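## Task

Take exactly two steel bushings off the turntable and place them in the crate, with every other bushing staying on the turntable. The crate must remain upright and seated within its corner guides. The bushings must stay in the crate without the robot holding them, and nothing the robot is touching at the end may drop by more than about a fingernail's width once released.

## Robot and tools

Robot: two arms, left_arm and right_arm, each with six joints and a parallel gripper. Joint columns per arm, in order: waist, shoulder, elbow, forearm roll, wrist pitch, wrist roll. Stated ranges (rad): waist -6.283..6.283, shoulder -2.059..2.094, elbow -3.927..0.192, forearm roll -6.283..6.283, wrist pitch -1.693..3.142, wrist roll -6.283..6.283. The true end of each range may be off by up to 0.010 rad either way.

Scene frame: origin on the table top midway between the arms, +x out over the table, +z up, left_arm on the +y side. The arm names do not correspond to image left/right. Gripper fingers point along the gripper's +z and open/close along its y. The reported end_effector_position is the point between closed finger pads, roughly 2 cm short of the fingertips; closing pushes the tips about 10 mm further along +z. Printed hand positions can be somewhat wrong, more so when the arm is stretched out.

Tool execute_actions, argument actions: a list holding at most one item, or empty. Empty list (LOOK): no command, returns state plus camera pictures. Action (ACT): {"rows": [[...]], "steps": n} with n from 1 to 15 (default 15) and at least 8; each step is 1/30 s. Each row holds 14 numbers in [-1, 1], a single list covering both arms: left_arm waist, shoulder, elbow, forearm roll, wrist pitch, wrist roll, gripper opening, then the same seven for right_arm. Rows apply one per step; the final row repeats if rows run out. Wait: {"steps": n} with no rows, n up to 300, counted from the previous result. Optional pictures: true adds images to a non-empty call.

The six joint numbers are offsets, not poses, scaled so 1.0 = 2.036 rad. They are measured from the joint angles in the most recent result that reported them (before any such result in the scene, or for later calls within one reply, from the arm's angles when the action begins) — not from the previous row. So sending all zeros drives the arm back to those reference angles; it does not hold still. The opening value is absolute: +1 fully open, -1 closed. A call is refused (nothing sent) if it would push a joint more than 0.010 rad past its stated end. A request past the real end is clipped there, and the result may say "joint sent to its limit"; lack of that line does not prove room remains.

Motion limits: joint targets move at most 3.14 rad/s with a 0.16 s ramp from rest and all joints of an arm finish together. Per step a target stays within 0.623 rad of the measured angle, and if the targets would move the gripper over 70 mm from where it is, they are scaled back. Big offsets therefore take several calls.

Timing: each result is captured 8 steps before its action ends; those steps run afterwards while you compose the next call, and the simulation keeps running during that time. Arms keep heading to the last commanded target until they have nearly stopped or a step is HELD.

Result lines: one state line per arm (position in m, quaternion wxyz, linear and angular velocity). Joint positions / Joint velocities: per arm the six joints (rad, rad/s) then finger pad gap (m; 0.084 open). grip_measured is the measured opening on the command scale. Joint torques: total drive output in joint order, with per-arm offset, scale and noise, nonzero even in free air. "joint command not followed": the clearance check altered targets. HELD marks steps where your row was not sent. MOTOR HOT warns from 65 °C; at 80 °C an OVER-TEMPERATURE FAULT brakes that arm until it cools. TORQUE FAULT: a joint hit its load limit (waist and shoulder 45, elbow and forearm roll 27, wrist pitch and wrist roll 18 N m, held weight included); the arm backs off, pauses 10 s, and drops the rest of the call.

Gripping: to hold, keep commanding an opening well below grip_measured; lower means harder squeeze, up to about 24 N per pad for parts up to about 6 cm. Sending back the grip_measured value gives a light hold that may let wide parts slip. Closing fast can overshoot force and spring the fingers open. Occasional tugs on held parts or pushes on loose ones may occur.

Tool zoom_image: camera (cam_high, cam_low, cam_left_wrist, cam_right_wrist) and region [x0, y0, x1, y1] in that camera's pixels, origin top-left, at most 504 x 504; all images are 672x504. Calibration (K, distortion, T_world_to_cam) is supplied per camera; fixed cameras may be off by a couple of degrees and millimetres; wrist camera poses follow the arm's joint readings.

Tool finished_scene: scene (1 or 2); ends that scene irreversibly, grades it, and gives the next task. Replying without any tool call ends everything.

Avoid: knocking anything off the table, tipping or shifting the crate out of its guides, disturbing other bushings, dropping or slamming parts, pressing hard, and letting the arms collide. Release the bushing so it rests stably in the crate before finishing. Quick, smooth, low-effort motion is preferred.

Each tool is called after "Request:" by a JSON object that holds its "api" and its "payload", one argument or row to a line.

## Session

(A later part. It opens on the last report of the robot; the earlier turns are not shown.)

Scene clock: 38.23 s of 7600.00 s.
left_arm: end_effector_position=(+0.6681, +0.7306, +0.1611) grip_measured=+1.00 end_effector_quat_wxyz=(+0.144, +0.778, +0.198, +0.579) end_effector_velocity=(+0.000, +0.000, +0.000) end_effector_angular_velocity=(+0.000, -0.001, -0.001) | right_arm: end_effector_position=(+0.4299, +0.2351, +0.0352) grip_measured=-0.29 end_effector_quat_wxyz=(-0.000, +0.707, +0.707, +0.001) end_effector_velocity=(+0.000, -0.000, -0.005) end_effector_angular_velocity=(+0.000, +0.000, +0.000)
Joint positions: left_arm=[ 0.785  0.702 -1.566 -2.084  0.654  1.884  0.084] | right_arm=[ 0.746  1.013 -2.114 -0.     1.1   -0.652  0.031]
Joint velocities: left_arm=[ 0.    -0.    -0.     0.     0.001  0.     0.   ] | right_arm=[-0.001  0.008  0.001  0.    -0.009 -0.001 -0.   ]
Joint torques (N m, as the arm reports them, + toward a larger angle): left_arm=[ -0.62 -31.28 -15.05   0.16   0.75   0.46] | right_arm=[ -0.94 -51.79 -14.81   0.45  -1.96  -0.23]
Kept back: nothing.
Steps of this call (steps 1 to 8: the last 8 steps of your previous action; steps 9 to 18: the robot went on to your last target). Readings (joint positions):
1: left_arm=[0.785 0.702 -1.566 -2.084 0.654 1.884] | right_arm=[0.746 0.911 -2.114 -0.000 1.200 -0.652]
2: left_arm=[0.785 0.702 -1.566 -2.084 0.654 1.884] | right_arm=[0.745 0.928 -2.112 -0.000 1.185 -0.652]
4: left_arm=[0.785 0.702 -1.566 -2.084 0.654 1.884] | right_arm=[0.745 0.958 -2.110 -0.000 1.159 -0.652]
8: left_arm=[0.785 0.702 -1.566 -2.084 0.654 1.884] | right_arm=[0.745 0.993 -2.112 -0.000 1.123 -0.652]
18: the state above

Request:
{"api": "execute_actions", "payload": {
  "actions": [
    {"rows":[[0,0,0,0,0,0,1,0,0.0034,0,0,-0.003,0,-0.7],[0,0,0,0,0,0,1,0,0.0034,0,0,-0.003,0,-0.7],[0,0,0,0,0,0,1,0,0.0034,0,0,-0.003,0,-0.7],[0,0,0,0,0,0,1,0,0.0034,0,0,-0.003,0,-0.7],[0,0,0,0,0,0,1,0,0.0034,0,0,-0.003,0,-0.7],[0,0,0,0,0,0,1,0,0.0034,0,0,-0.003,0,-0.6],[0,0,0,0,0,0,1,0,0.0034,0,0,-0.003,0,-0.4],[0,0,0,0,0,0,1,0,0.0034,0,0,-0.003,0,-0.25],[0,0,0,0,0,0,1,0,0.0034,0,0,-0.003,0,-0.1],[0,0,0,0,0,0,1,0,0.0034,0,0,-0.003,0,0.0]],"steps":14}
  ]
}}

Request:
{"api": "execute_actions", "payload": {
  "actions": [
    {"rows":[[0,0,0,0,0,0,1,0,-0.008,0,0,0.008,0,0.0],[0,0,0,0,0,0,1,0,-0.018,0,0,0.018,0,0.0],[0,0,0,0,0,0,1,0,-0.03,0,0,0.03,0,0.0],[0,0,0,0,0,0,1,0,-0.042,0,0,0.042,0,0.0],[0,0,0,0,0,0,1,0,-0.054,0,0,0.054,0,0.0],[0,0,0,0,0,0,1,0,-0.066,0,0,0.066,0,0.0],[0,0,0,0,0,0,1,0,-0.075,0,0,0.075,0,0.0],[0,0,0,0,0,0,1,0,-0.075,0,0,0.075,0,0.0],[0,0,0,0,0,0,1,0,-0.075,0,0,0.075,0,0.0],[0,0,0,0,0,0,1,-0.012,-0.1,0.035,0,0.065,-0.012,0.05],[0,0,0,0,0,0,1,-0.025,-0.125,0.07,0,0.055,-0.025,0.05],[0,0,0,0,0,0,1,-0.05,-0.175,0.14,0,0.035,-0.05,0.05],[0,0,0,0,0,0,1,-0.075,-0.225,0.21,0,0.015,-0.075,0.05],[0,0,0,0,0,0,1,-0.075,-0.225,0.21,0,0.015,-0.075,0.05],[0,0,0,0,0,0,1,-0.1,-0.275,0.28,0,-0.005,-0.1,0.05]],"steps":15}
  ]
}}

Request:
{"api": "execute_actions", "payload": {
  "actions": [
    {"rows":[[0,0,0,0,0,0,1,-0.075,-0.15,0.21,0,-0.06,-0.075,0.05],[0,0,0,0,0,0,1,-0.075,-0.15,0.21,0,-0.06,-0.075,0.05],[0,0,0,0,0,0,1,-0.075,-0.15,0.21,0,-0.06,-0.075,0.05],[0,0,0,0,0,0,1,-0.075,-0.15,0.21,0,-0.06,-0.075,0.05],[0,0,0,0,0,0,1,-0.075,-0.15,0.21,0,-0.06,-0.075,0.05],[0,0,0,0,0,0,1,-0.11,-0.22,0.31,0,-0.09,-0.11,0.05],[0,0,0,0,0,0,1,-0.11,-0.22,0.31,0,-0.09,-0.11,0.05],[0,0,0,0,0,0,1,-0.11,-0.22,0.31,0,-0.09,-0.11,0.05],[0,0,0,0,0,0,1,-0.11,-0.22,0.31,0,-0.09,-0.11,0.05],[0,0,0,0,0,0,1,-0.11,-0.22,0.31,0,-0.09,-0.11,0.05],[0,0,0,0,0,0,1,-0.15,-0.3,0.42,0,-0.12,-0.15,0.05],[0,0,0,0,0,0,1,-0.15,-0.3,0.42,0,-0.12,-0.15,0.05],[0,0,0,0,0,0,1,-0.15,-0.3,0.42,0,-0.12,-0.15,0.05],[0,0,0,0,0,0,1,-0.15,-0.3,0.42,0,-0.12,-0.15,0.05],[0,0,0,0,0,0,1,-0.18,-0.36,0.5,0,-0.14,-0.18,0.05]],"steps":15}
  ],
  "pictures": true
}}

Scene clock: 39.60 s of 7600.00 s.
left_arm: end_effector_position=(+0.6681, +0.7306, +0.1611) grip_measured=+1.00 end_effector_quat_wxyz=(+0.144, +0.778, +0.198, +0.579) end_effector_velocity=(+0.000, +0.000, +0.000) end_effector_angular_velocity=(+0.001, -0.000, -0.001) | right_arm: end_effector_position=(+0.4298, +0.2349, +0.0315) grip_measured=-0.29 end_effector_quat_wxyz=(+0.000, +0.707, +0.707, +0.000) end_effector_velocity=(-0.001, -0.003, -0.015) end_effector_angular_velocity=(-0.009, +0.007, +0.000)
Joint positions: left_arm=[ 0.785  0.702 -1.566 -2.084  0.654  1.884  0.084] | right_arm=[ 0.746  1.018 -2.114 -0.     1.095 -0.652  0.031]
Joint velocities: left_arm=[ 0.     0.    -0.     0.001  0.001 -0.     0.   ] | right_arm=[-0.001  0.02   0.005 -0.    -0.014 -0.001  0.   ]
Joint torques (N m, as the arm reports them, + toward a larger angle): left_arm=[ -0.54 -31.14 -15.3    0.34   0.88   0.44] | right_arm=[ -0.53 -52.68 -15.21   0.14  -1.75  -0.03]
Steps of this call (steps 1 to 15: the robot went on to your last target; steps 16 to 35: nothing new was sent; steps 36 to 41: the first 6 steps of this action). Readings (joint positions):
36: left_arm=[0.785 0.702 -1.566 -2.084 0.654 1.884] | right_arm=[0.746 1.014 -2.114 -0.000 1.099 -0.652]
37: left_arm=[0.785 0.702 -1.566 -2.084 0.654 1.884] | right_arm=[0.746 1.015 -2.114 -0.000 1.098 -0.652]
39: left_arm=[0.785 0.702 -1.566 -2.084 0.654 1.884] | right_arm=[0.746 1.017 -2.114 -0.000 1.096 -0.652]
41: the state above

Scene clock: 40.10 s of 7600.00 s.
left_arm: end_effector_position=(+0.6681, +0.7306, +0.1611) grip_measured=+1.00 end_effector_quat_wxyz=(+0.144, +0.778, +0.198, +0.579) end_effector_velocity=(-0.000, -0.000, -0.001) end_effector_angular_velocity=(+0.001, +0.002, -0.001) | right_arm: end_effector_position=(+0.4279, +0.2324, +0.0666) grip_measured=-0.02 end_effector_quat_wxyz=(+0.000, +0.707, +0.707, -0.002) end_effector_velocity=(-0.004, -0.004, +0.375) end_effector_angular_velocity=(+0.069, -0.053, +0.002)
Joint positions: left_arm=[ 0.785  0.702 -1.566 -2.084  0.654  1.884  0.084] | right_arm=[ 0.745  0.959 -2.112 -0.     1.156 -0.652  0.043]
Joint velocities: left_arm=[-0.     0.001  0.     0.002 -0.001 -0.     0.   ] | right_arm=[ 0.001 -0.584 -0.039 -0.     0.535 -0.001  0.002]
Joint torques (N m, as the arm reports them, + toward a larger angle): left_arm=[ -0.38 -31.12 -15.18   0.26   0.83   0.47] | right_arm=[ -0.84 -58.54 -16.59   0.45  -1.69  -0.44]
Steps of this call (steps 1 to 8: the last 8 steps of your previous action; steps 9 to 15: the first 7 steps of this action, its rows measured from where the robot was after step 8). Readings (joint positions):
8: left_arm=[0.785 0.702 -1.566 -2.084 0.654 1.884] | right_arm=[0.746 1.019 -2.115 -0.000 1.094 -0.652]
9: left_arm=[0.785 0.702 -1.566 -2.084 0.654 1.884] | right_arm=[0.746 1.019 -2.114 -0.000 1.094 -0.652]
10: left_arm=[0.785 0.702 -1.566 -2.084 0.654 1.884] | right_arm=[0.746 1.017 -2.114 -0.000 1.097 -0.652]
12: left_arm=[0.785 0.702 -1.566 -2.084 0.654 1.884] | right_arm=[0.745 1.005 -2.111 -0.000 1.112 -0.652]
15: the state above

Scene clock: 40.60 s of 7600.00 s.
left_arm: end_effector_position=(+0.6681, +0.7306, +0.1611) grip_measured=+1.00 end_effector_quat_wxyz=(+0.144, +0.778, +0.198, +0.579) end_effector_velocity=(-0.000, +0.000, +0.000) end_effector_angular_velocity=(-0.002, -0.001, +0.001) | right_arm: end_effector_position=(+0.4571, +0.1213, +0.1458) grip_measured=+0.04 end_effector_quat_wxyz=(+0.000, +0.707, +0.707, +0.001) end_effector_velocity=(+0.034, -0.341, +0.050) end_effector_angular_velocity=(-0.002, +0.001, +0.007)
Joint positions: left_arm=[ 0.785  0.702 -1.566 -2.084  0.654  1.884  0.084] | right_arm=[ 0.599  0.58  -1.702 -0.     1.12  -0.8    0.046]
Joint velocities: left_arm=[ 0.    -0.     0.    -0.002  0.001 -0.    -0.   ] | right_arm=[-0.433 -0.878  1.246  0.001 -0.366 -0.44   0.   ]
Joint torques (N m, as the arm reports them, + toward a larger angle): left_arm=[ -0.65 -31.31 -15.11   0.3    0.79   0.37] | right_arm=[ -0.3  -43.63 -14.68   0.24  -1.36  -0.53]
Steps of this call (steps 1 to 8: the last 8 steps of your previous action; steps 9 to 15: the first 7 steps of this action, its rows measured from where the robot was after step 8). Readings (joint positions):
8: left_arm=[0.785 0.702 -1.566 -2.084 0.654 1.884] | right_arm=[0.704 0.786 -1.991 0.000 1.202 -0.697]
9: left_arm=[0.785 0.702 -1.566 -2.084 0.654 1.884] | right_arm=[0.688 0.757 -1.949 -0.000 1.191 -0.711]
10: left_arm=[0.785 0.702 -1.566 -2.084 0.654 1.884] | right_arm=[0.672 0.727 -1.908 -0.000 1.180 -0.725]
12: left_arm=[0.785 0.702 -1.566 -2.084 0.654 1.884] | right_arm=[0.642 0.668 -1.827 -0.000 1.157 -0.755]
15: the state above
camera_calibration (this result's frames):
cam_left_wrist: T_world_to_cam=[[0.145718, -0.880209, 0.451663, 0.502706], [-0.267183, -0.474584, -0.838679, 0.725343], [0.952565, 0.00153401, -0.304332, -0.459627], [0, 0, 0, 1]] pos_world=[0.558371, 0.787428, 0.241397]
cam_right_wrist: T_world_to_cam=[[0.999976, 0.00634833, 0.00270831, -0.425834], [0.00636716, -0.999955, -0.00700197, 0.186909], [0.00266373, 0.00701904, -0.999972, 0.274771], [0, 0, 0, 1]] pos_world=[0.423902, 0.187676, 0.277225]

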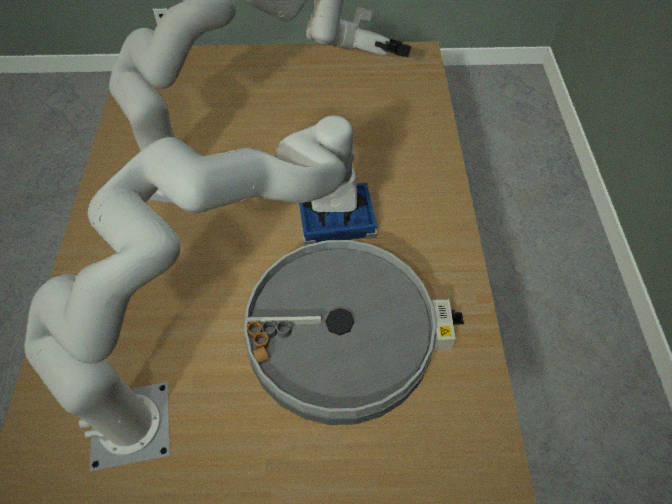

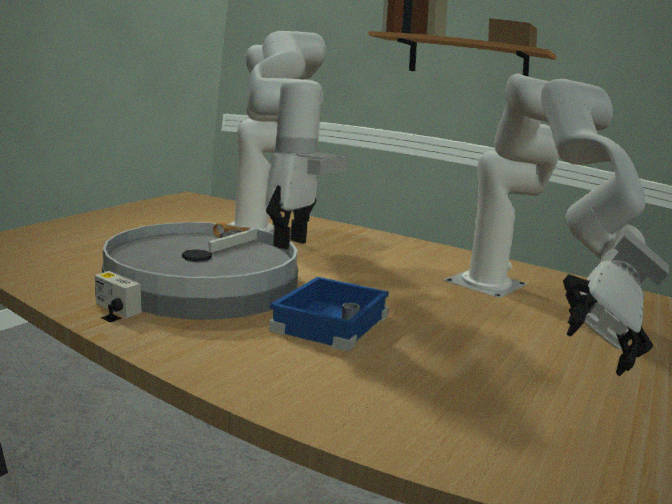

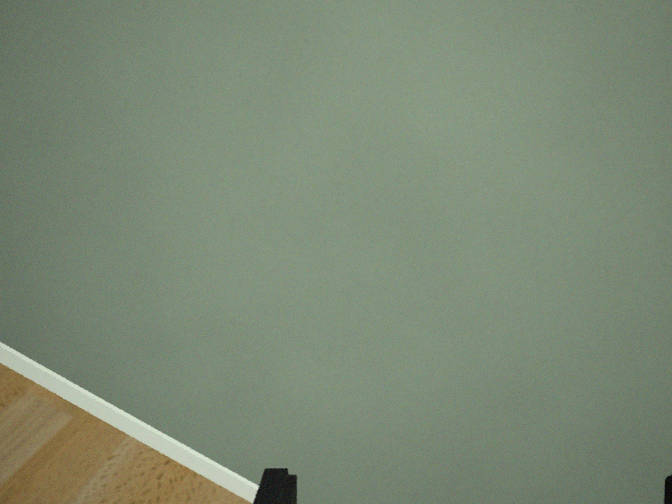

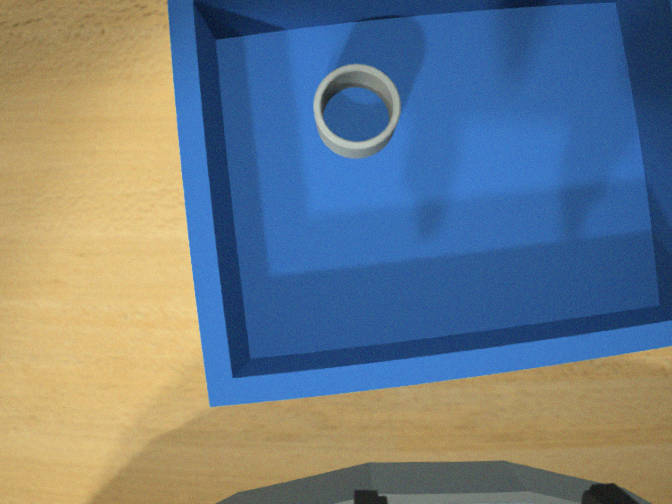

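Request:
{"api": "execute_actions", "payload": {
  "actions": [
    {"rows":[[0,0,0,0,0,0,1,-0.1808,-0.3826,0.5393,0,-0.1557,-0.1802,0.05]],"steps":15}
  ]
}}

Request:
{"api": "execute_actions", "payload": {
  "actions": [
    {"steps":14}
  ],
  "pictures": true
}}

Scene clock: 41.17 s of 7600.00 s.
left_arm: end_effector_position=(+0.6681, +0.7306, +0.1611) grip_measured=+1.00 end_effector_quat_wxyz=(+0.144, +0.778, +0.198, +0.579) end_effector_velocity=(-0.000, +0.000, -0.000) end_effector_angular_velocity=(+0.000, -0.000, -0.000) | right_arm: end_effector_position=(+0.4234, -0.0686, +0.1521) grip_measured=+0.04 end_effector_quat_wxyz=(+0.001, +0.707, +0.707, +0.004) end_effector_velocity=(-0.165, -0.306, -0.062) end_effector_angular_velocity=(-0.024, +0.035, -0.005)
Joint positions: left_arm=[ 0.785  0.702 -1.566 -2.084  0.654  1.884  0.084] | right_arm=[ 0.36   0.085 -1.014 -0.     0.921 -1.039  0.046]
Joint velocities: left_arm=[ 0.001  0.    -0.     0.001  0.001  0.     0.   ] | right_arm=[-0.377 -0.831  1.215 -0.    -0.342 -0.372 -0.   ]
Joint torques (N m, as the arm reports them, + toward a larger angle): left_arm=[ -0.53 -31.57 -15.15   0.44   0.83   0.5 ] | right_arm=[ -0.16 -29.37 -14.23   0.28  -1.84  -0.32]
Steps of this call (steps 1 to 8: the last 8 steps of your previous action; steps 9 to 10: the robot went on to your last target; steps 11 to 17: the first 7 steps of this action). Readings (joint positions):
11: left_arm=[0.785 0.702 -1.566 -2.084 0.654 1.884] | right_arm=[0.440 0.261 -1.256 0.000 0.992 -0.959]
12: left_arm=[0.785 0.702 -1.566 -2.084 0.654 1.884] | right_arm=[0.426 0.231 -1.216 0.000 0.981 -0.974]
14: left_arm=[0.785 0.702 -1.566 -2.084 0.654 1.884] | right_arm=[0.398 0.171 -1.136 -0.000 0.956 -1.001]
17: the state above

Scene clock: 41.63 s of 7600.00 s.
left_arm: end_effector_position=(+0.6681, +0.7306, +0.1611) grip_measured=+1.00 end_effector_quat_wxyz=(+0.144, +0.778, +0.198, +0.579) end_effector_velocity=(-0.000, -0.000, -0.001) end_effector_angular_velocity=(-0.001, +0.001, +0.000) | right_arm: end_effector_position=(+0.3577, -0.1619, +0.1240) grip_measured=+0.04 end_effector_quat_wxyz=(+0.000, +0.707, +0.707, +0.000) end_effector_velocity=(-0.014, -0.020, -0.004) end_effector_angular_velocity=(+0.009, -0.020, +0.005)
Joint positions: left_arm=[ 0.785  0.702 -1.566 -2.084  0.654  1.884  0.084] | right_arm=[ 0.234 -0.192 -0.615 -0.     0.806 -1.163  0.046]
Joint velocities: left_arm=[-0.     0.     0.001 -0.    -0.    -0.    -0.   ] | right_arm=[-0.033 -0.079  0.098 -0.    -0.041 -0.038  0.   ]
Joint torques (N m, as the arm reports them, + toward a larger angle): left_arm=[ -0.73 -31.02 -15.17   0.35   0.85   0.35] | right_arm=[  0.37 -19.66 -13.92   0.46  -1.79   0.04]
Kept back: nothing.
Steps of this call (steps 1 to 8: the last 8 steps of your previous action; steps 9 to 14: the robot went on to your last target). Readings (joint positions):
1: left_arm=[0.785 0.702 -1.566 -2.084 0.654 1.884] | right_arm=[0.347 0.058 -0.974 -0.000 0.909 -1.051]
2: left_arm=[0.785 0.702 -1.566 -2.084 0.654 1.884] | right_arm=[0.335 0.030 -0.934 -0.000 0.898 -1.064]
4: left_arm=[0.785 0.702 -1.566 -2.084 0.654 1.884] | right_arm=[0.310 -0.025 -0.854 -0.000 0.875 -1.088]
8: left_arm=[0.785 0.702 -1.566 -2.084 0.654 1.884] | right_arm=[0.262 -0.130 -0.703 -0.000 0.832 -1.135]
14: the state above
camera_calibration (this result's frames):
cam_left_wrist: T_world_to_cam=[[0.145718, -0.880209, 0.451663, 0.502706], [-0.267183, -0.474584, -0.838679, 0.725343], [0.952565, 0.00153384, -0.304332, -0.459627], [0, 0, 0, 1]] pos_world=[0.558371, 0.787428, 0.241397]
cam_right_wrist: T_world_to_cam=[[0.999985, 0.00535264, 0.00124681, -0.324496], [0.00535938, -0.999971, -0.00546981, -0.0956942], [0.00121749, 0.00547641, -0.999984, 0.255441], [0, 0, 0, 1]] pos_world=[0.324693, -0.0953534, 0.255318]

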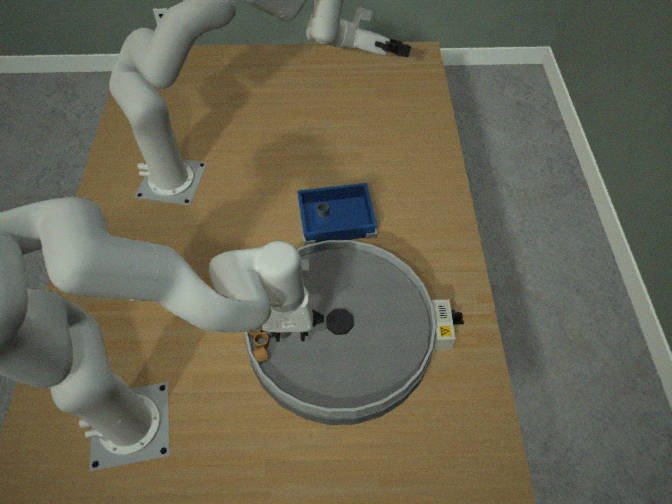

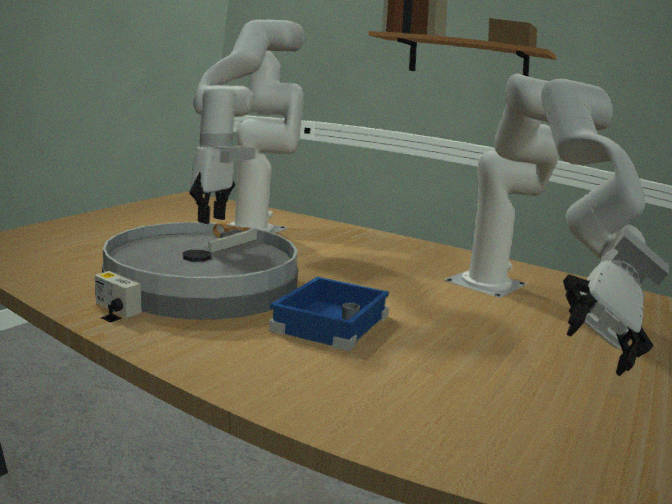

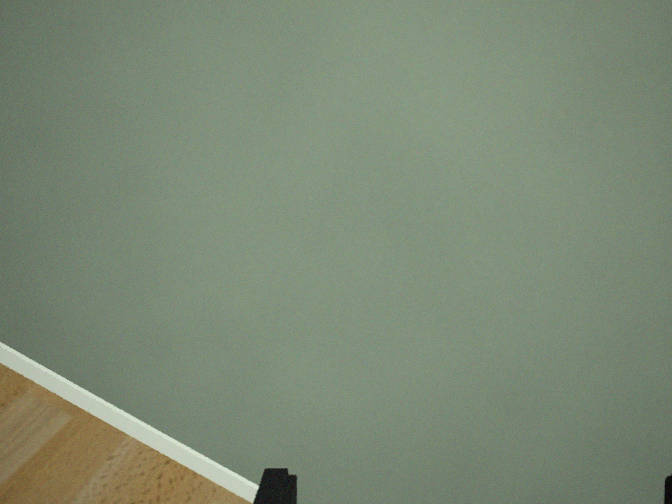

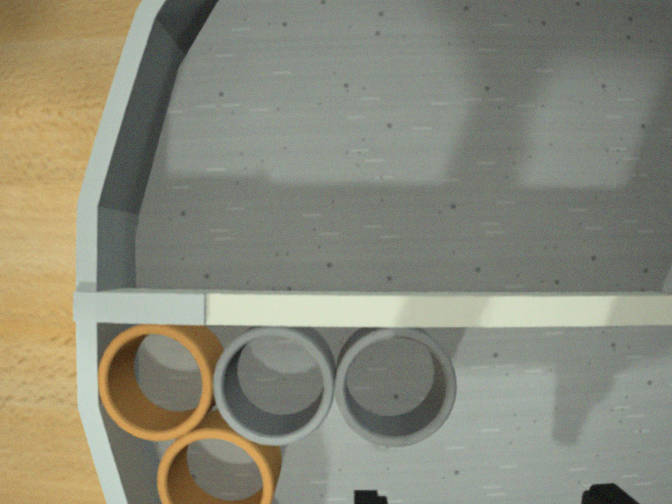

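Request:
{"api": "execute_actions", "payload": {
  "actions": [
    {"rows":[[0,0,0,0,0,0,1,-0.0013,0.0047,0.0108,0,-0.0145,-0.0016,0.05],[0,0,0,0,0,0,1,-0.001,0.0128,0.0158,0,-0.0275,-0.0013,0.05],[0,0,0,0,0,0,1,-0.0008,0.021,0.0208,0,-0.0405,-0.001,0.05],[0,0,0,0,0,0,1,-0.0005,0.029,0.0256,0,-0.0535,-0.0008,0.05],[0,0,0,0,0,0,1,-0.0002,0.0372,0.03,0,-0.0665,-0.0005,0.05],[0,0,0,0,0,0,1,0,0.0453,0.0348,0,-0.0796,-0.0003,0.05]],"steps":15}
  ]
}}

Request:
{"api": "execute_actions", "payload": {
  "actions": [
    {"steps":12}
  ],
  "pictures": true
}}

Scene clock: 42.67 s of 7600.00 s.
left_arm: end_effector_position=(+0.6681, +0.7306, +0.1611) grip_measured=+1.00 end_effector_quat_wxyz=(+0.144, +0.778, +0.198, +0.579) end_effector_velocity=(-0.000, +0.000, +0.000) end_effector_angular_velocity=(-0.000, -0.000, +0.001) | right_arm: end_effector_position=(+0.3542, -0.1641, +0.1002) grip_measured=+0.04 end_effector_quat_wxyz=(-0.000, +0.707, +0.707, -0.000) end_effector_velocity=(-0.027, -0.006, -0.190) end_effector_angular_velocity=(-0.017, +0.041, +0.002)
Joint positions: left_arm=[ 0.785  0.702 -1.566 -2.084  0.654  1.884  0.084] | right_arm=[ 0.232 -0.152 -0.575 -0.     0.727 -1.165  0.046]
Joint velocities: left_arm=[ 0. -0.  0. -0.  0.  0. -0.] | right_arm=[ 0.013  0.395  0.245  0.    -0.596  0.011 -0.   ]
Joint torques (N m, as the arm reports them, + toward a larger angle): left_arm=[ -0.28 -31.39 -14.98   0.19   0.64   0.41] | right_arm=[ -0.78 -20.76 -12.66   0.19  -1.61  -0.26]
Steps of this call (steps 1 to 24: the robot went on to your last target; steps 25 to 31: the first 7 steps of this action). Readings (joint positions):
25: left_arm=[0.785 0.702 -1.566 -2.084 0.654 1.884] | right_arm=[0.231 -0.199 -0.604 -0.000 0.802 -1.166]
26: left_arm=[0.785 0.702 -1.566 -2.084 0.654 1.884] | right_arm=[0.231 -0.197 -0.603 -0.000 0.798 -1.166]
28: left_arm=[0.785 0.702 -1.566 -2.084 0.654 1.884] | right_arm=[0.231 -0.186 -0.596 -0.000 0.779 -1.166]
31: the state above

Scene clock: 43.07 s of 7600.00 s.
left_arm: end_effector_position=(+0.6681, +0.7306, +0.1611) grip_measured=+1.00 end_effector_quat_wxyz=(+0.144, +0.778, +0.198, +0.579) end_effector_velocity=(+0.000, -0.000, -0.000) end_effector_angular_velocity=(+0.000, +0.000, -0.000) | right_arm: end_effector_position=(+0.3516, -0.1645, +0.0770) grip_measured=+0.04 end_effector_quat_wxyz=(+0.000, +0.707, +0.707, +0.000) end_effector_velocity=(-0.002, -0.001, -0.005) end_effector_angular_velocity=(-0.002, +0.005, +0.002)
Joint positions: left_arm=[ 0.785  0.702 -1.566 -2.084  0.654  1.884  0.084] | right_arm=[ 0.234 -0.101 -0.545 -0.     0.645 -1.164  0.046]
Joint velocities: left_arm=[-0.001 -0.     0.    -0.    -0.001  0.    -0.   ] | right_arm=[ 0.001  0.009  0.007  0.    -0.011 -0.001  0.   ]
Joint torques (N m, as the arm reports them, + toward a larger angle): left_arm=[ -0.38 -31.18 -15.     0.38   0.75   0.33] | right_arm=[ -0.32 -21.51 -11.99   0.47  -1.77  -0.29]
Kept back: nothing.
Steps of this call (steps 1 to 8: the last 8 steps of your previous action; steps 9 to 12: the robot went on to your last target). Readings (joint positions):
1: left_arm=[0.785 0.702 -1.566 -2.084 0.654 1.884] | right_arm=[0.233 -0.139 -0.567 -0.000 0.707 -1.165]
2: left_arm=[0.785 0.702 -1.566 -2.084 0.654 1.884] | right_arm=[0.233 -0.127 -0.559 -0.000 0.691 -1.164]
4: left_arm=[0.785 0.702 -1.566 -2.084 0.654 1.884] | right_arm=[0.234 -0.112 -0.550 -0.000 0.668 -1.164]
8: left_arm=[0.785 0.702 -1.566 -2.084 0.654 1.884] | right_arm=[0.234 -0.102 -0.546 -0.000 0.649 -1.164]
12: the state above
camera_calibration (this result's frames):
cam_left_wrist: T_world_to_cam=[[0.145718, -0.880209, 0.451662, 0.502706], [-0.267183, -0.474584, -0.838679, 0.725343], [0.952565, 0.00153382, -0.304332, -0.459627], [0, 0, 0, 1]] pos_world=[0.558371, 0.787428, 0.241397]
cam_right_wrist: T_world_to_cam=[[0.999981, 0.00596752, 0.00120405, -0.318275], [0.00597401, -0.999967, -0.00545944, -0.0987466], [0.00117143, 0.00546653, -0.999984, 0.208537], [0, 0, 0, 1]] pos_world=[0.318615, -0.097984, 0.208377]

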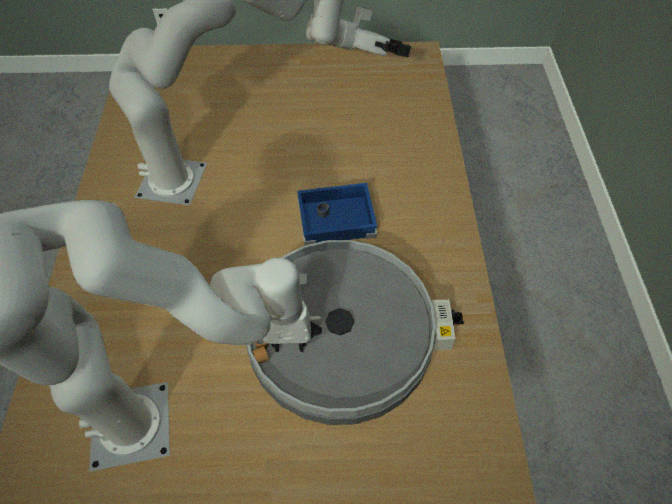

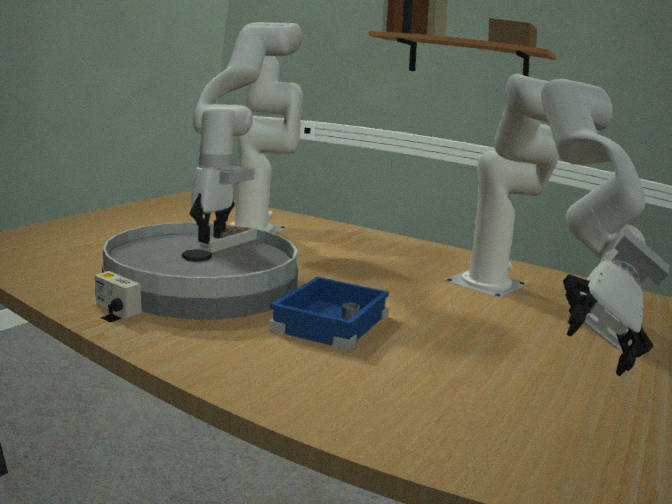

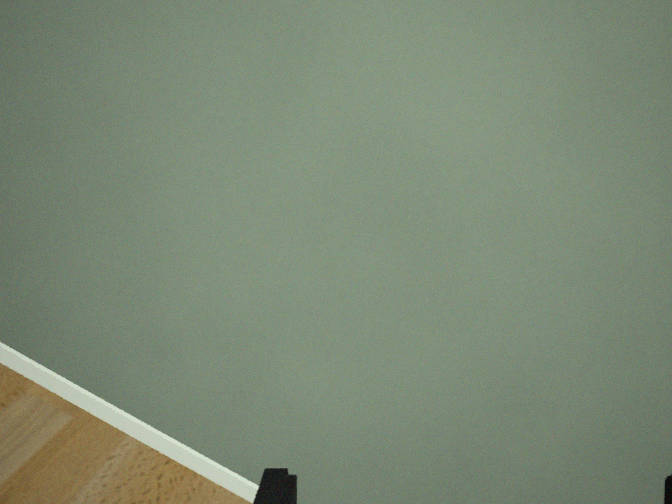

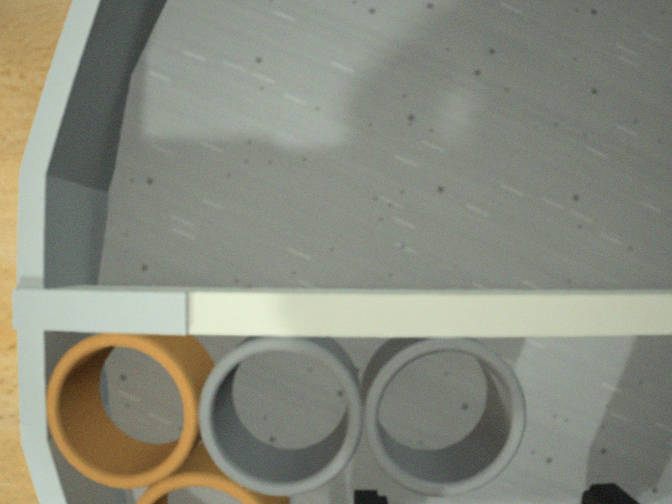

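Request:
{"api": "execute_actions", "payload": {
  "actions": []
}}

Scene clock: 43.77 s of 7600.00 s.
left_arm: end_effector_position=(+0.6681, +0.7306, +0.1611) grip_measured=+1.00 end_effector_quat_wxyz=(+0.144, +0.778, +0.198, +0.579) end_effector_velocity=(-0.000, +0.000, -0.000) end_effector_angular_velocity=(+0.000, +0.002, +0.001) | right_arm: end_effector_position=(+0.3513, -0.1647, +0.0764) grip_measured=+0.04 end_effector_quat_wxyz=(-0.000, +0.707, +0.707, -0.000) end_effector_velocity=(-0.000, -0.001, -0.000) end_effector_angular_velocity=(-0.001, +0.001, -0.004)
Joint positions: left_arm=[ 0.785  0.702 -1.566 -2.084  0.654  1.884  0.084] | right_arm=[ 0.234 -0.099 -0.544 -0.     0.644 -1.164  0.046]
Joint velocities: left_arm=[-0.    -0.     0.    -0.    -0.002  0.     0.   ] | right_arm=[-0.001  0.001  0.    -0.     0.     0.002 -0.   ]
Joint torques (N m, as the arm reports them, + toward a larger angle): left_arm=[ -0.34 -31.56 -15.02   0.2    0.74   0.41] | right_arm=[  0.09 -21.41 -12.61   0.56  -1.61  -0.31]
Kept back: nothing.
Steps of this call (steps 1 to 21: the robot went on to your last target). Readings (joint positions):
1: left_arm=[0.785 0.702 -1.566 -2.084 0.654 1.884] | right_arm=[0.234 -0.100 -0.545 -0.000 0.645 -1.164]
2: left_arm=[0.785 0.702 -1.566 -2.084 0.654 1.884] | right_arm=[0.234 -0.100 -0.545 -0.000 0.645 -1.164]
4: left_arm=[0.785 0.702 -1.566 -2.084 0.654 1.884] | right_arm=[0.234 -0.100 -0.544 -0.000 0.644 -1.164]
8: left_arm=[0.785 0.702 -1.566 -2.084 0.654 1.884] | right_arm=[0.234 -0.100 -0.544 -0.000 0.644 -1.164]
21: the state above
camera_calibration (this result's frames):
cam_left_wrist: T_world_to_cam=[[0.145718, -0.880209, 0.451662, 0.502706], [-0.267183, -0.474584, -0.838679, 0.725343], [0.952565, 0.00153382, -0.304332, -0.459627], [0, 0, 0, 1]] pos_world=[0.558371, 0.787428, 0.241397]
cam_right_wrist: T_world_to_cam=[[0.999982, 0.00597103, 0.000322848, -0.317845], [0.00597259, -0.999969, -0.00508728, -0.098921], [0.000292462, 0.00508912, -0.999987, 0.208139], [0, 0, 0, 1]] pos_world=[0.31837, -0.0980794, 0.207735]

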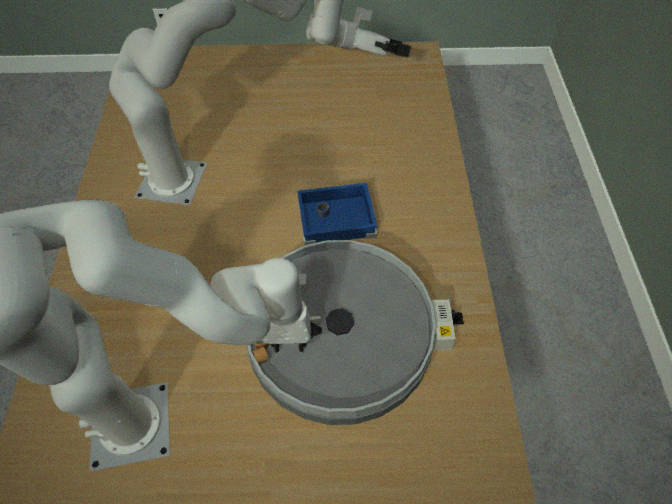

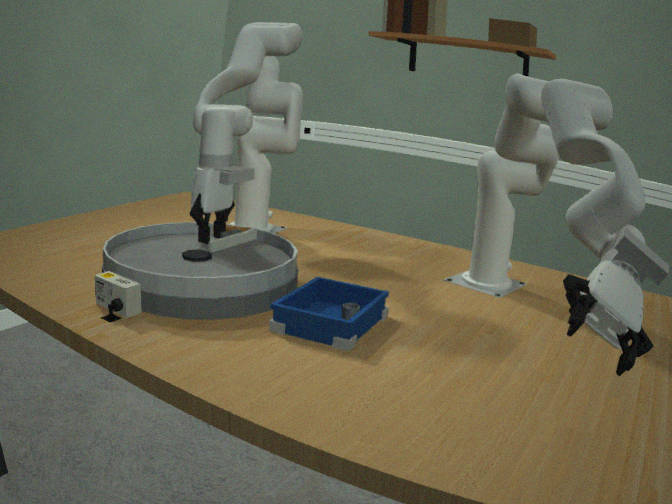

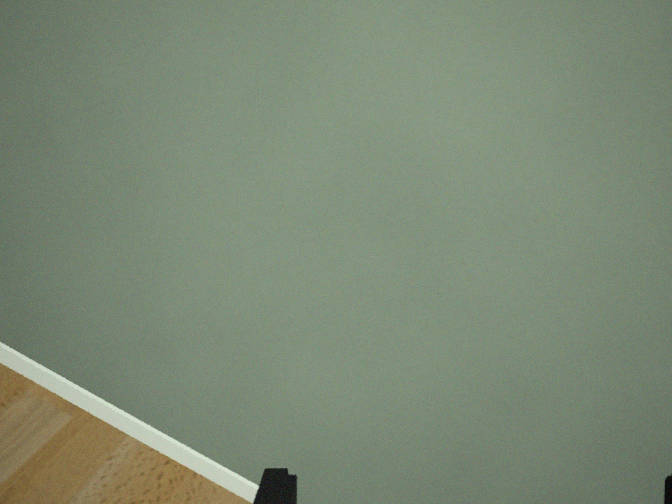

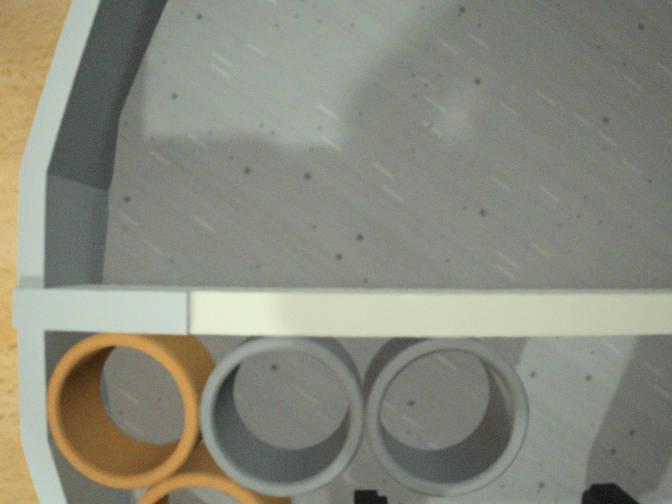

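Request:
{"api": "execute_actions", "payload": {
  "actions": [
    {"rows":[[0,0,0,0,0,0,1,0.002,0.001,-0.0012,0,0.0001,0.002,0.05],[0,0,0,0,0,0,1,0.004,0.002,-0.0025,0,0.0002,0.004,0.05],[0,0,0,0,0,0,1,0.006,0.0032,-0.0037,0,0.0003,0.006,0.05],[0,0,0,0,0,0,1,0.0082,0.0043,-0.0049,0,0.0003,0.0082,0.05],[0,0,0,0,0,0,1,0.0103,0.0054,-0.0061,0,0.0004,0.0104,0.05],[0,0,0,0,0,0,1,0.0124,0.0064,-0.0074,0,0.0005,0.0125,0.05],[0,0,0,0,0,0,1,0.0145,0.0075,-0.0086,0,0.0006,0.0146,0.05],[0,0,0,0,0,0,1,0.0148,0.0089,-0.0102,0,0.0008,0.0149,0.05],[0,0,0,0,0,0,1,0.0151,0.0103,-0.0117,0,0.0009,0.0152,0.03],[0,0,0,0,0,0,1,0.0154,0.0117,-0.0133,0,0.0011,0.0155,0.01],[0,0,0,0,0,0,1,0.0157,0.0131,-0.0148,0,0.0012,0.0158,-0.01],[0,0,0,0,0,0,1,0.016,0.0145,-0.0164,0,0.0014,0.0161,-0.03],[0,0,0,0,0,0,1,0.0163,0.0159,-0.018,0,0.0015,0.0164,-0.05],[0,0,0,0,0,0,1,0.0165,0.0173,-0.0195,0,0.0017,0.0166,-0.08]],"steps":15}
  ]
}}

Request:
{"api": "execute_actions", "payload": {
  "actions": [
    {"steps":14}
  ],
  "pictures": true
}}

Scene clock: 44.70 s of 7600.00 s.
left_arm: end_effector_position=(+0.6681, +0.7306, +0.1611) grip_measured=+1.00 end_effector_quat_wxyz=(+0.144, +0.778, +0.198, +0.579) end_effector_velocity=(+0.000, -0.000, +0.000) end_effector_angular_velocity=(+0.001, +0.001, -0.001) | right_arm: end_effector_position=(+0.3515, -0.1592, +0.0765) grip_measured=+0.04 end_effector_quat_wxyz=(-0.000, +0.707, +0.707, -0.000) end_effector_velocity=(+0.001, +0.045, +0.001) end_effector_angular_velocity=(+0.002, -0.005, +0.002)
Joint positions: left_arm=[ 0.785  0.702 -1.566 -2.084  0.654  1.884  0.084] | right_arm=[ 0.247 -0.093 -0.552 -0.     0.645 -1.15   0.046]
Joint velocities: left_arm=[-0.    -0.    -0.     0.001 -0.001  0.    -0.   ] | right_arm=[ 0.109  0.056 -0.064  0.     0.004  0.107  0.   ]
Joint torques (N m, as the arm reports them, + toward a larger angle): left_arm=[ -0.41 -31.2  -14.94   0.11   0.66   0.55] | right_arm=[ -0.14 -22.54 -11.91   0.39  -1.51   0.02]
Steps of this call (steps 1 to 15: the robot went on to your last target; steps 16 to 21: nothing new was sent; steps 22 to 28: the first 7 steps of this action). Readings (joint positions):
22: left_arm=[0.785 0.702 -1.566 -2.084 0.654 1.884] | right_arm=[0.234 -0.099 -0.544 -0.000 0.644 -1.163]
23: left_arm=[0.785 0.702 -1.566 -2.084 0.654 1.884] | right_arm=[0.235 -0.099 -0.544 -0.000 0.644 -1.163]
25: left_arm=[0.785 0.702 -1.566 -2.084 0.654 1.884] | right_arm=[0.238 -0.097 -0.546 -0.000 0.644 -1.159]
28: the state above

Scene clock: 45.17 s of 7600.00 s.
left_arm: end_effector_position=(+0.6681, +0.7306, +0.1611) grip_measured=+1.00 end_effector_quat_wxyz=(+0.144, +0.778, +0.198, +0.579) end_effector_velocity=(+0.000, -0.000, +0.000) end_effector_angular_velocity=(-0.002, -0.001, +0.000) | right_arm: end_effector_position=(+0.3524, -0.1526, +0.0744) grip_measured=-0.08 end_effector_quat_wxyz=(-0.002, +0.707, +0.707, -0.007) end_effector_velocity=(-0.002, +0.004, +0.001) end_effector_angular_velocity=(-0.008, +0.022, +0.014)
Joint positions: left_arm=[ 0.785  0.702 -1.566 -2.084  0.654  1.884  0.084] | right_arm=[ 0.263 -0.067 -0.577 -0.003  0.658 -1.132  0.041]
Joint velocities: left_arm=[-0.    -0.     0.001 -0.002  0.001 -0.     0.   ] | right_arm=[ 0.011  0.012 -0.024  0.003  0.035 -0.005 -0.001]
Joint torques (N m, as the arm reports them, + toward a larger angle): left_arm=[ -0.79 -31.17 -14.86   0.15   0.63   0.41] | right_arm=[ 11.71 -18.82 -21.88   5.23 -13.27   2.04]
Kept back: nothing.
Steps of this call (steps 1 to 8: the last 8 steps of your previous action; steps 9 to 14: the robot went on to your last target). Readings (joint positions):
1: left_arm=[0.785 0.702 -1.566 -2.084 0.654 1.884] | right_arm=[0.251 -0.091 -0.554 -0.000 0.645 -1.147]
2: left_arm=[0.785 0.702 -1.566 -2.084 0.654 1.884] | right_arm=[0.255 -0.088 -0.557 -0.000 0.645 -1.143]
4: left_arm=[0.785 0.702 -1.566 -2.084 0.654 1.884] | right_arm=[0.259 -0.084 -0.561 -0.001 0.647 -1.139]
8: left_arm=[0.785 0.702 -1.566 -2.084 0.654 1.884] | right_arm=[0.263 -0.073 -0.569 -0.002 0.652 -1.133]
14: the state above
camera_calibration (this result's frames):
cam_left_wrist: T_world_to_cam=[[0.145717, -0.880209, 0.451662, 0.502707], [-0.267183, -0.474584, -0.838679, 0.725343], [0.952565, 0.00153363, -0.304332, -0.459627], [0, 0, 0, 1]] pos_world=[0.558371, 0.787428, 0.241397]
cam_right_wrist: T_world_to_cam=[[0.999918, 0.00557208, -0.0115406, -0.31821], [0.00559595, -0.999982, 0.00203714, -0.0872746], [-0.011529, -0.00210156, -0.999931, 0.209143], [0, 0, 0, 1]] pos_world=[0.321084, -0.0850605, 0.205634]

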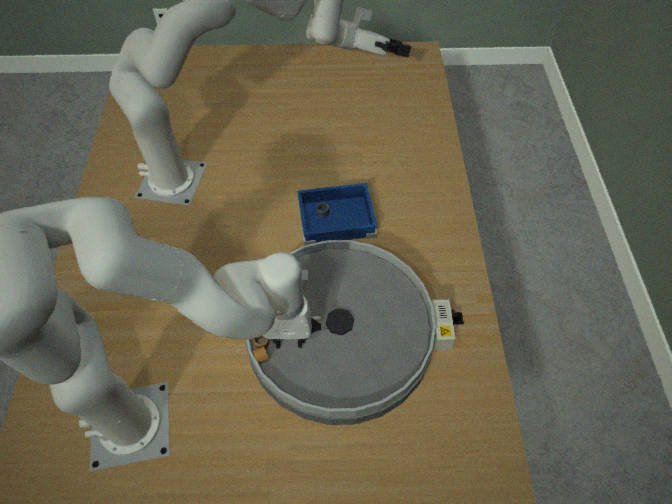

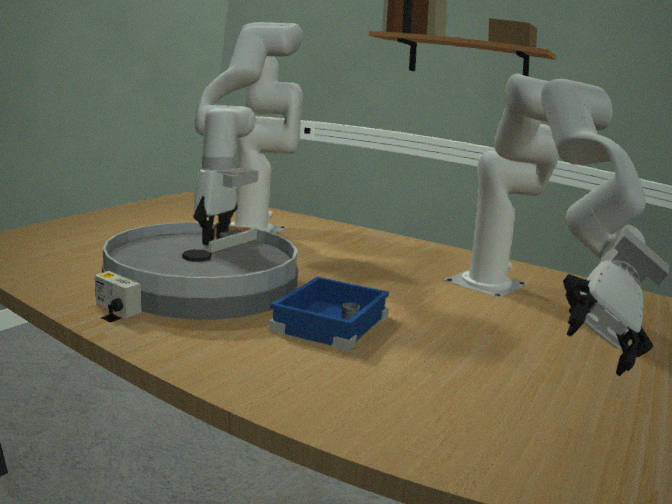

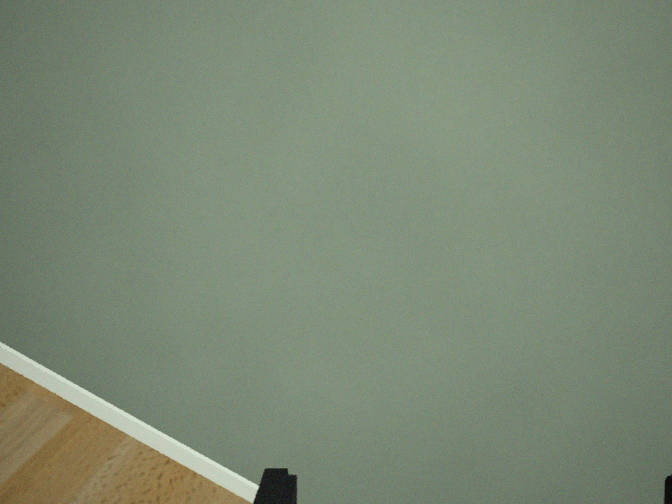

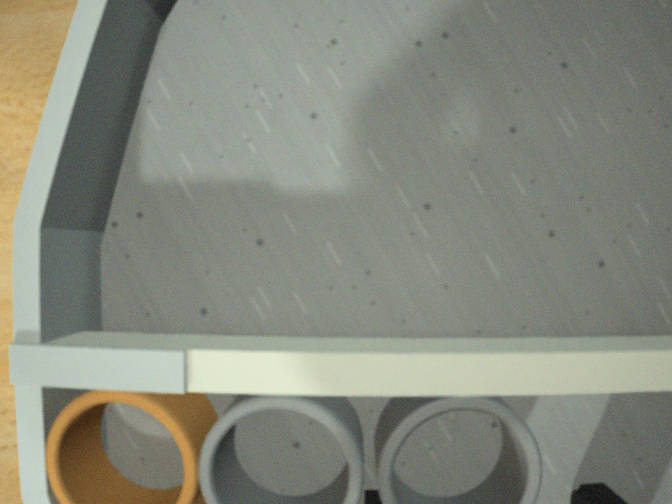

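Jammed; back off.

Request:
{"api": "execute_actions", "payload": {
  "actions": [
    {"rows":[[0,0,0,0,0,0,1,-0.003,-0.008,0.006,0.0015,-0.006,-0.003,-0.03],[0,0,0,0,0,0,1,-0.006,-0.012,0.0105,0.0015,-0.006,-0.007,0.0]],"steps":15}
  ]
}}

Request:
{"api": "execute_actions", "payload": {
  "actions": [
    {"steps":10}
  ],
  "pictures": true
}}

Scene clock: 45.63 s of 7600.00 s.
left_arm: end_effector_position=(+0.6681, +0.7306, +0.1611) grip_measured=+1.00 end_effector_quat_wxyz=(+0.144, +0.778, +0.198, +0.579) end_effector_velocity=(-0.001, +0.001, -0.000) end_effector_angular_velocity=(-0.001, +0.000, +0.002) | right_arm: end_effector_position=(+0.3576, -0.1510, +0.0810) grip_measured=-0.02 end_effector_quat_wxyz=(+0.001, +0.707, +0.707, +0.007) end_effector_velocity=(+0.022, -0.009, +0.029) end_effector_angular_velocity=(+0.041, -0.103, -0.007)
Joint positions: left_arm=[ 0.785  0.702 -1.566 -2.084  0.654  1.884  0.084] | right_arm=[ 0.26  -0.085 -0.573  0.004  0.643 -1.142  0.043]
Joint velocities: left_arm=[ 0.002 -0.     0.    -0.001 -0.     0.    -0.   ] | right_arm=[-0.044 -0.09   0.027 -0.008 -0.047 -0.031  0.003]
Joint torques (N m, as the arm reports them, + toward a larger angle): left_arm=[ -0.46 -31.32 -15.07   0.35   0.8    0.47] | right_arm=[ -1.76 -18.84 -10.37   0.1   -0.72  -0.13]
Steps of this call (steps 1 to 7: the robot went on to your last target; steps 8 to 14: the first 7 steps of this action). Readings (joint positions):
8: left_arm=[0.785 0.702 -1.566 -2.084 0.654 1.884] | right_arm=[0.267 -0.066 -0.579 -0.001 0.666 -1.135]
9: left_arm=[0.785 0.702 -1.566 -2.084 0.654 1.884] | right_arm=[0.267 -0.068 -0.577 0.000 0.665 -1.136]
11: left_arm=[0.785 0.702 -1.566 -2.084 0.654 1.884] | right_arm=[0.263 -0.073 -0.571 0.002 0.656 -1.139]
14: the state above

Scene clock: 45.97 s of 7600.00 s.
left_arm: end_effector_position=(+0.6681, +0.7306, +0.1611) grip_measured=+1.00 end_effector_quat_wxyz=(+0.144, +0.778, +0.198, +0.579) end_effector_velocity=(+0.000, -0.000, +0.000) end_effector_angular_velocity=(+0.001, -0.001, -0.002) | right_arm: end_effector_position=(+0.3525, -0.1569, +0.0775) grip_measured=-0.01 end_effector_quat_wxyz=(+0.000, +0.707, +0.707, +0.001) end_effector_velocity=(-0.003, -0.004, -0.002) end_effector_angular_velocity=(-0.005, +0.007, -0.000)
Joint positions: left_arm=[ 0.785  0.702 -1.566 -2.084  0.654  1.884  0.084] | right_arm=[ 0.252 -0.091 -0.557  0.001  0.645 -1.146  0.044]
Joint velocities: left_arm=[-0.    -0.    -0.     0.001  0.002 -0.    -0.   ] | right_arm=[-0.005 -0.004  0.009 -0.004  0.003 -0.002  0.   ]
Joint torques (N m, as the arm reports them, + toward a larger angle): left_arm=[ -0.57 -31.51 -14.98   0.15   0.82   0.53] | right_arm=[ -1.72 -22.41 -12.53   0.17  -1.62  -0.19]
Kept back: nothing.
Steps of this call (steps 1 to 8: the last 8 steps of your previous action; steps 9 to 10: the robot went on to your last target). Readings (joint positions):
1: left_arm=[0.785 0.702 -1.566 -2.084 0.654 1.884] | right_arm=[0.258 -0.087 -0.571 0.004 0.642 -1.143]
2: left_arm=[0.785 0.702 -1.566 -2.084 0.654 1.884] | right_arm=[0.257 -0.088 -0.568 0.003 0.642 -1.144]
4: left_arm=[0.785 0.702 -1.566 -2.084 0.654 1.884] | right_arm=[0.255 -0.089 -0.563 0.002 0.643 -1.145]
8: left_arm=[0.785 0.702 -1.566 -2.084 0.654 1.884] | right_arm=[0.252 -0.090 -0.558 0.001 0.645 -1.146]
10: the state above
camera_calibration (this result's frames):
cam_left_wrist: T_world_to_cam=[[0.145717, -0.880209, 0.451662, 0.502707], [-0.267183, -0.474584, -0.838679, 0.725343], [0.952565, 0.00153348, -0.304332, -0.459627], [0, 0, 0, 1]] pos_world=[0.558371, 0.787428, 0.241397]
cam_right_wrist: T_world_to_cam=[[0.99998, 0.00561683, 0.00305269, -0.319353], [0.00563798, -0.99996, -0.00696351, -0.0908295], [0.00301345, 0.00698057, -0.999971, 0.20854], [0, 0, 0, 1]] pos_world=[0.31923, -0.0904879, 0.208876]

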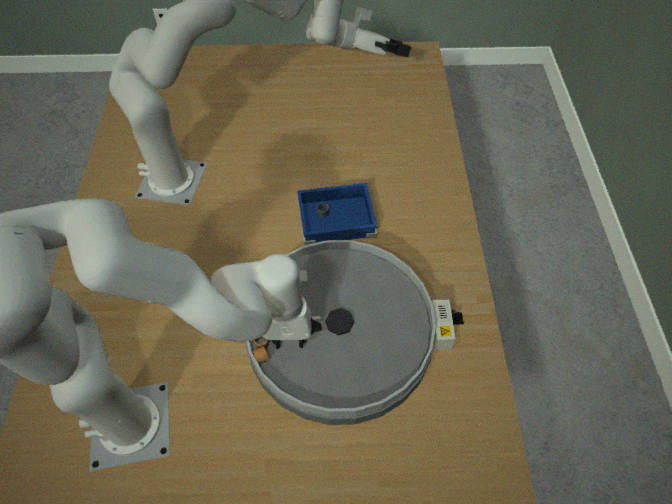

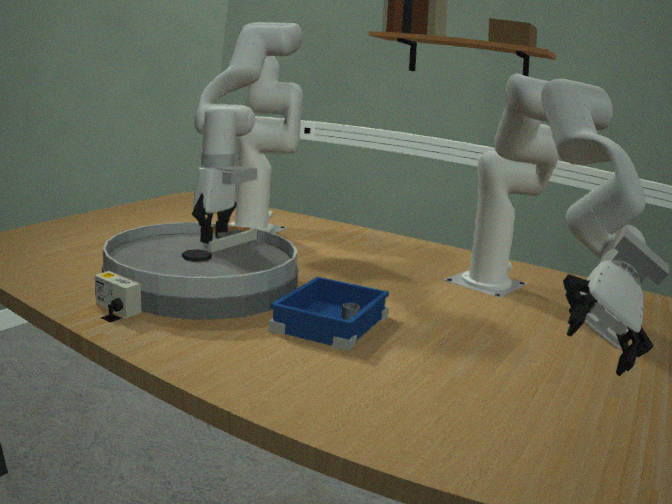

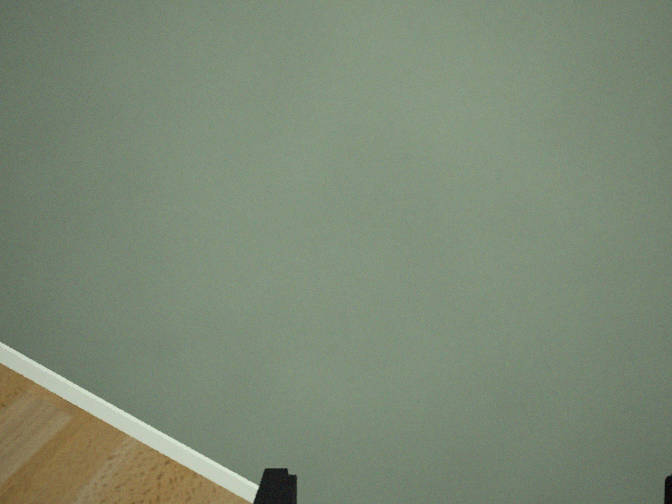

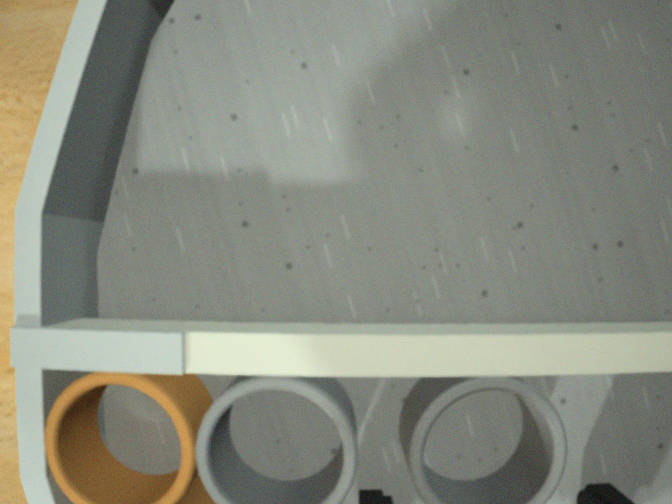

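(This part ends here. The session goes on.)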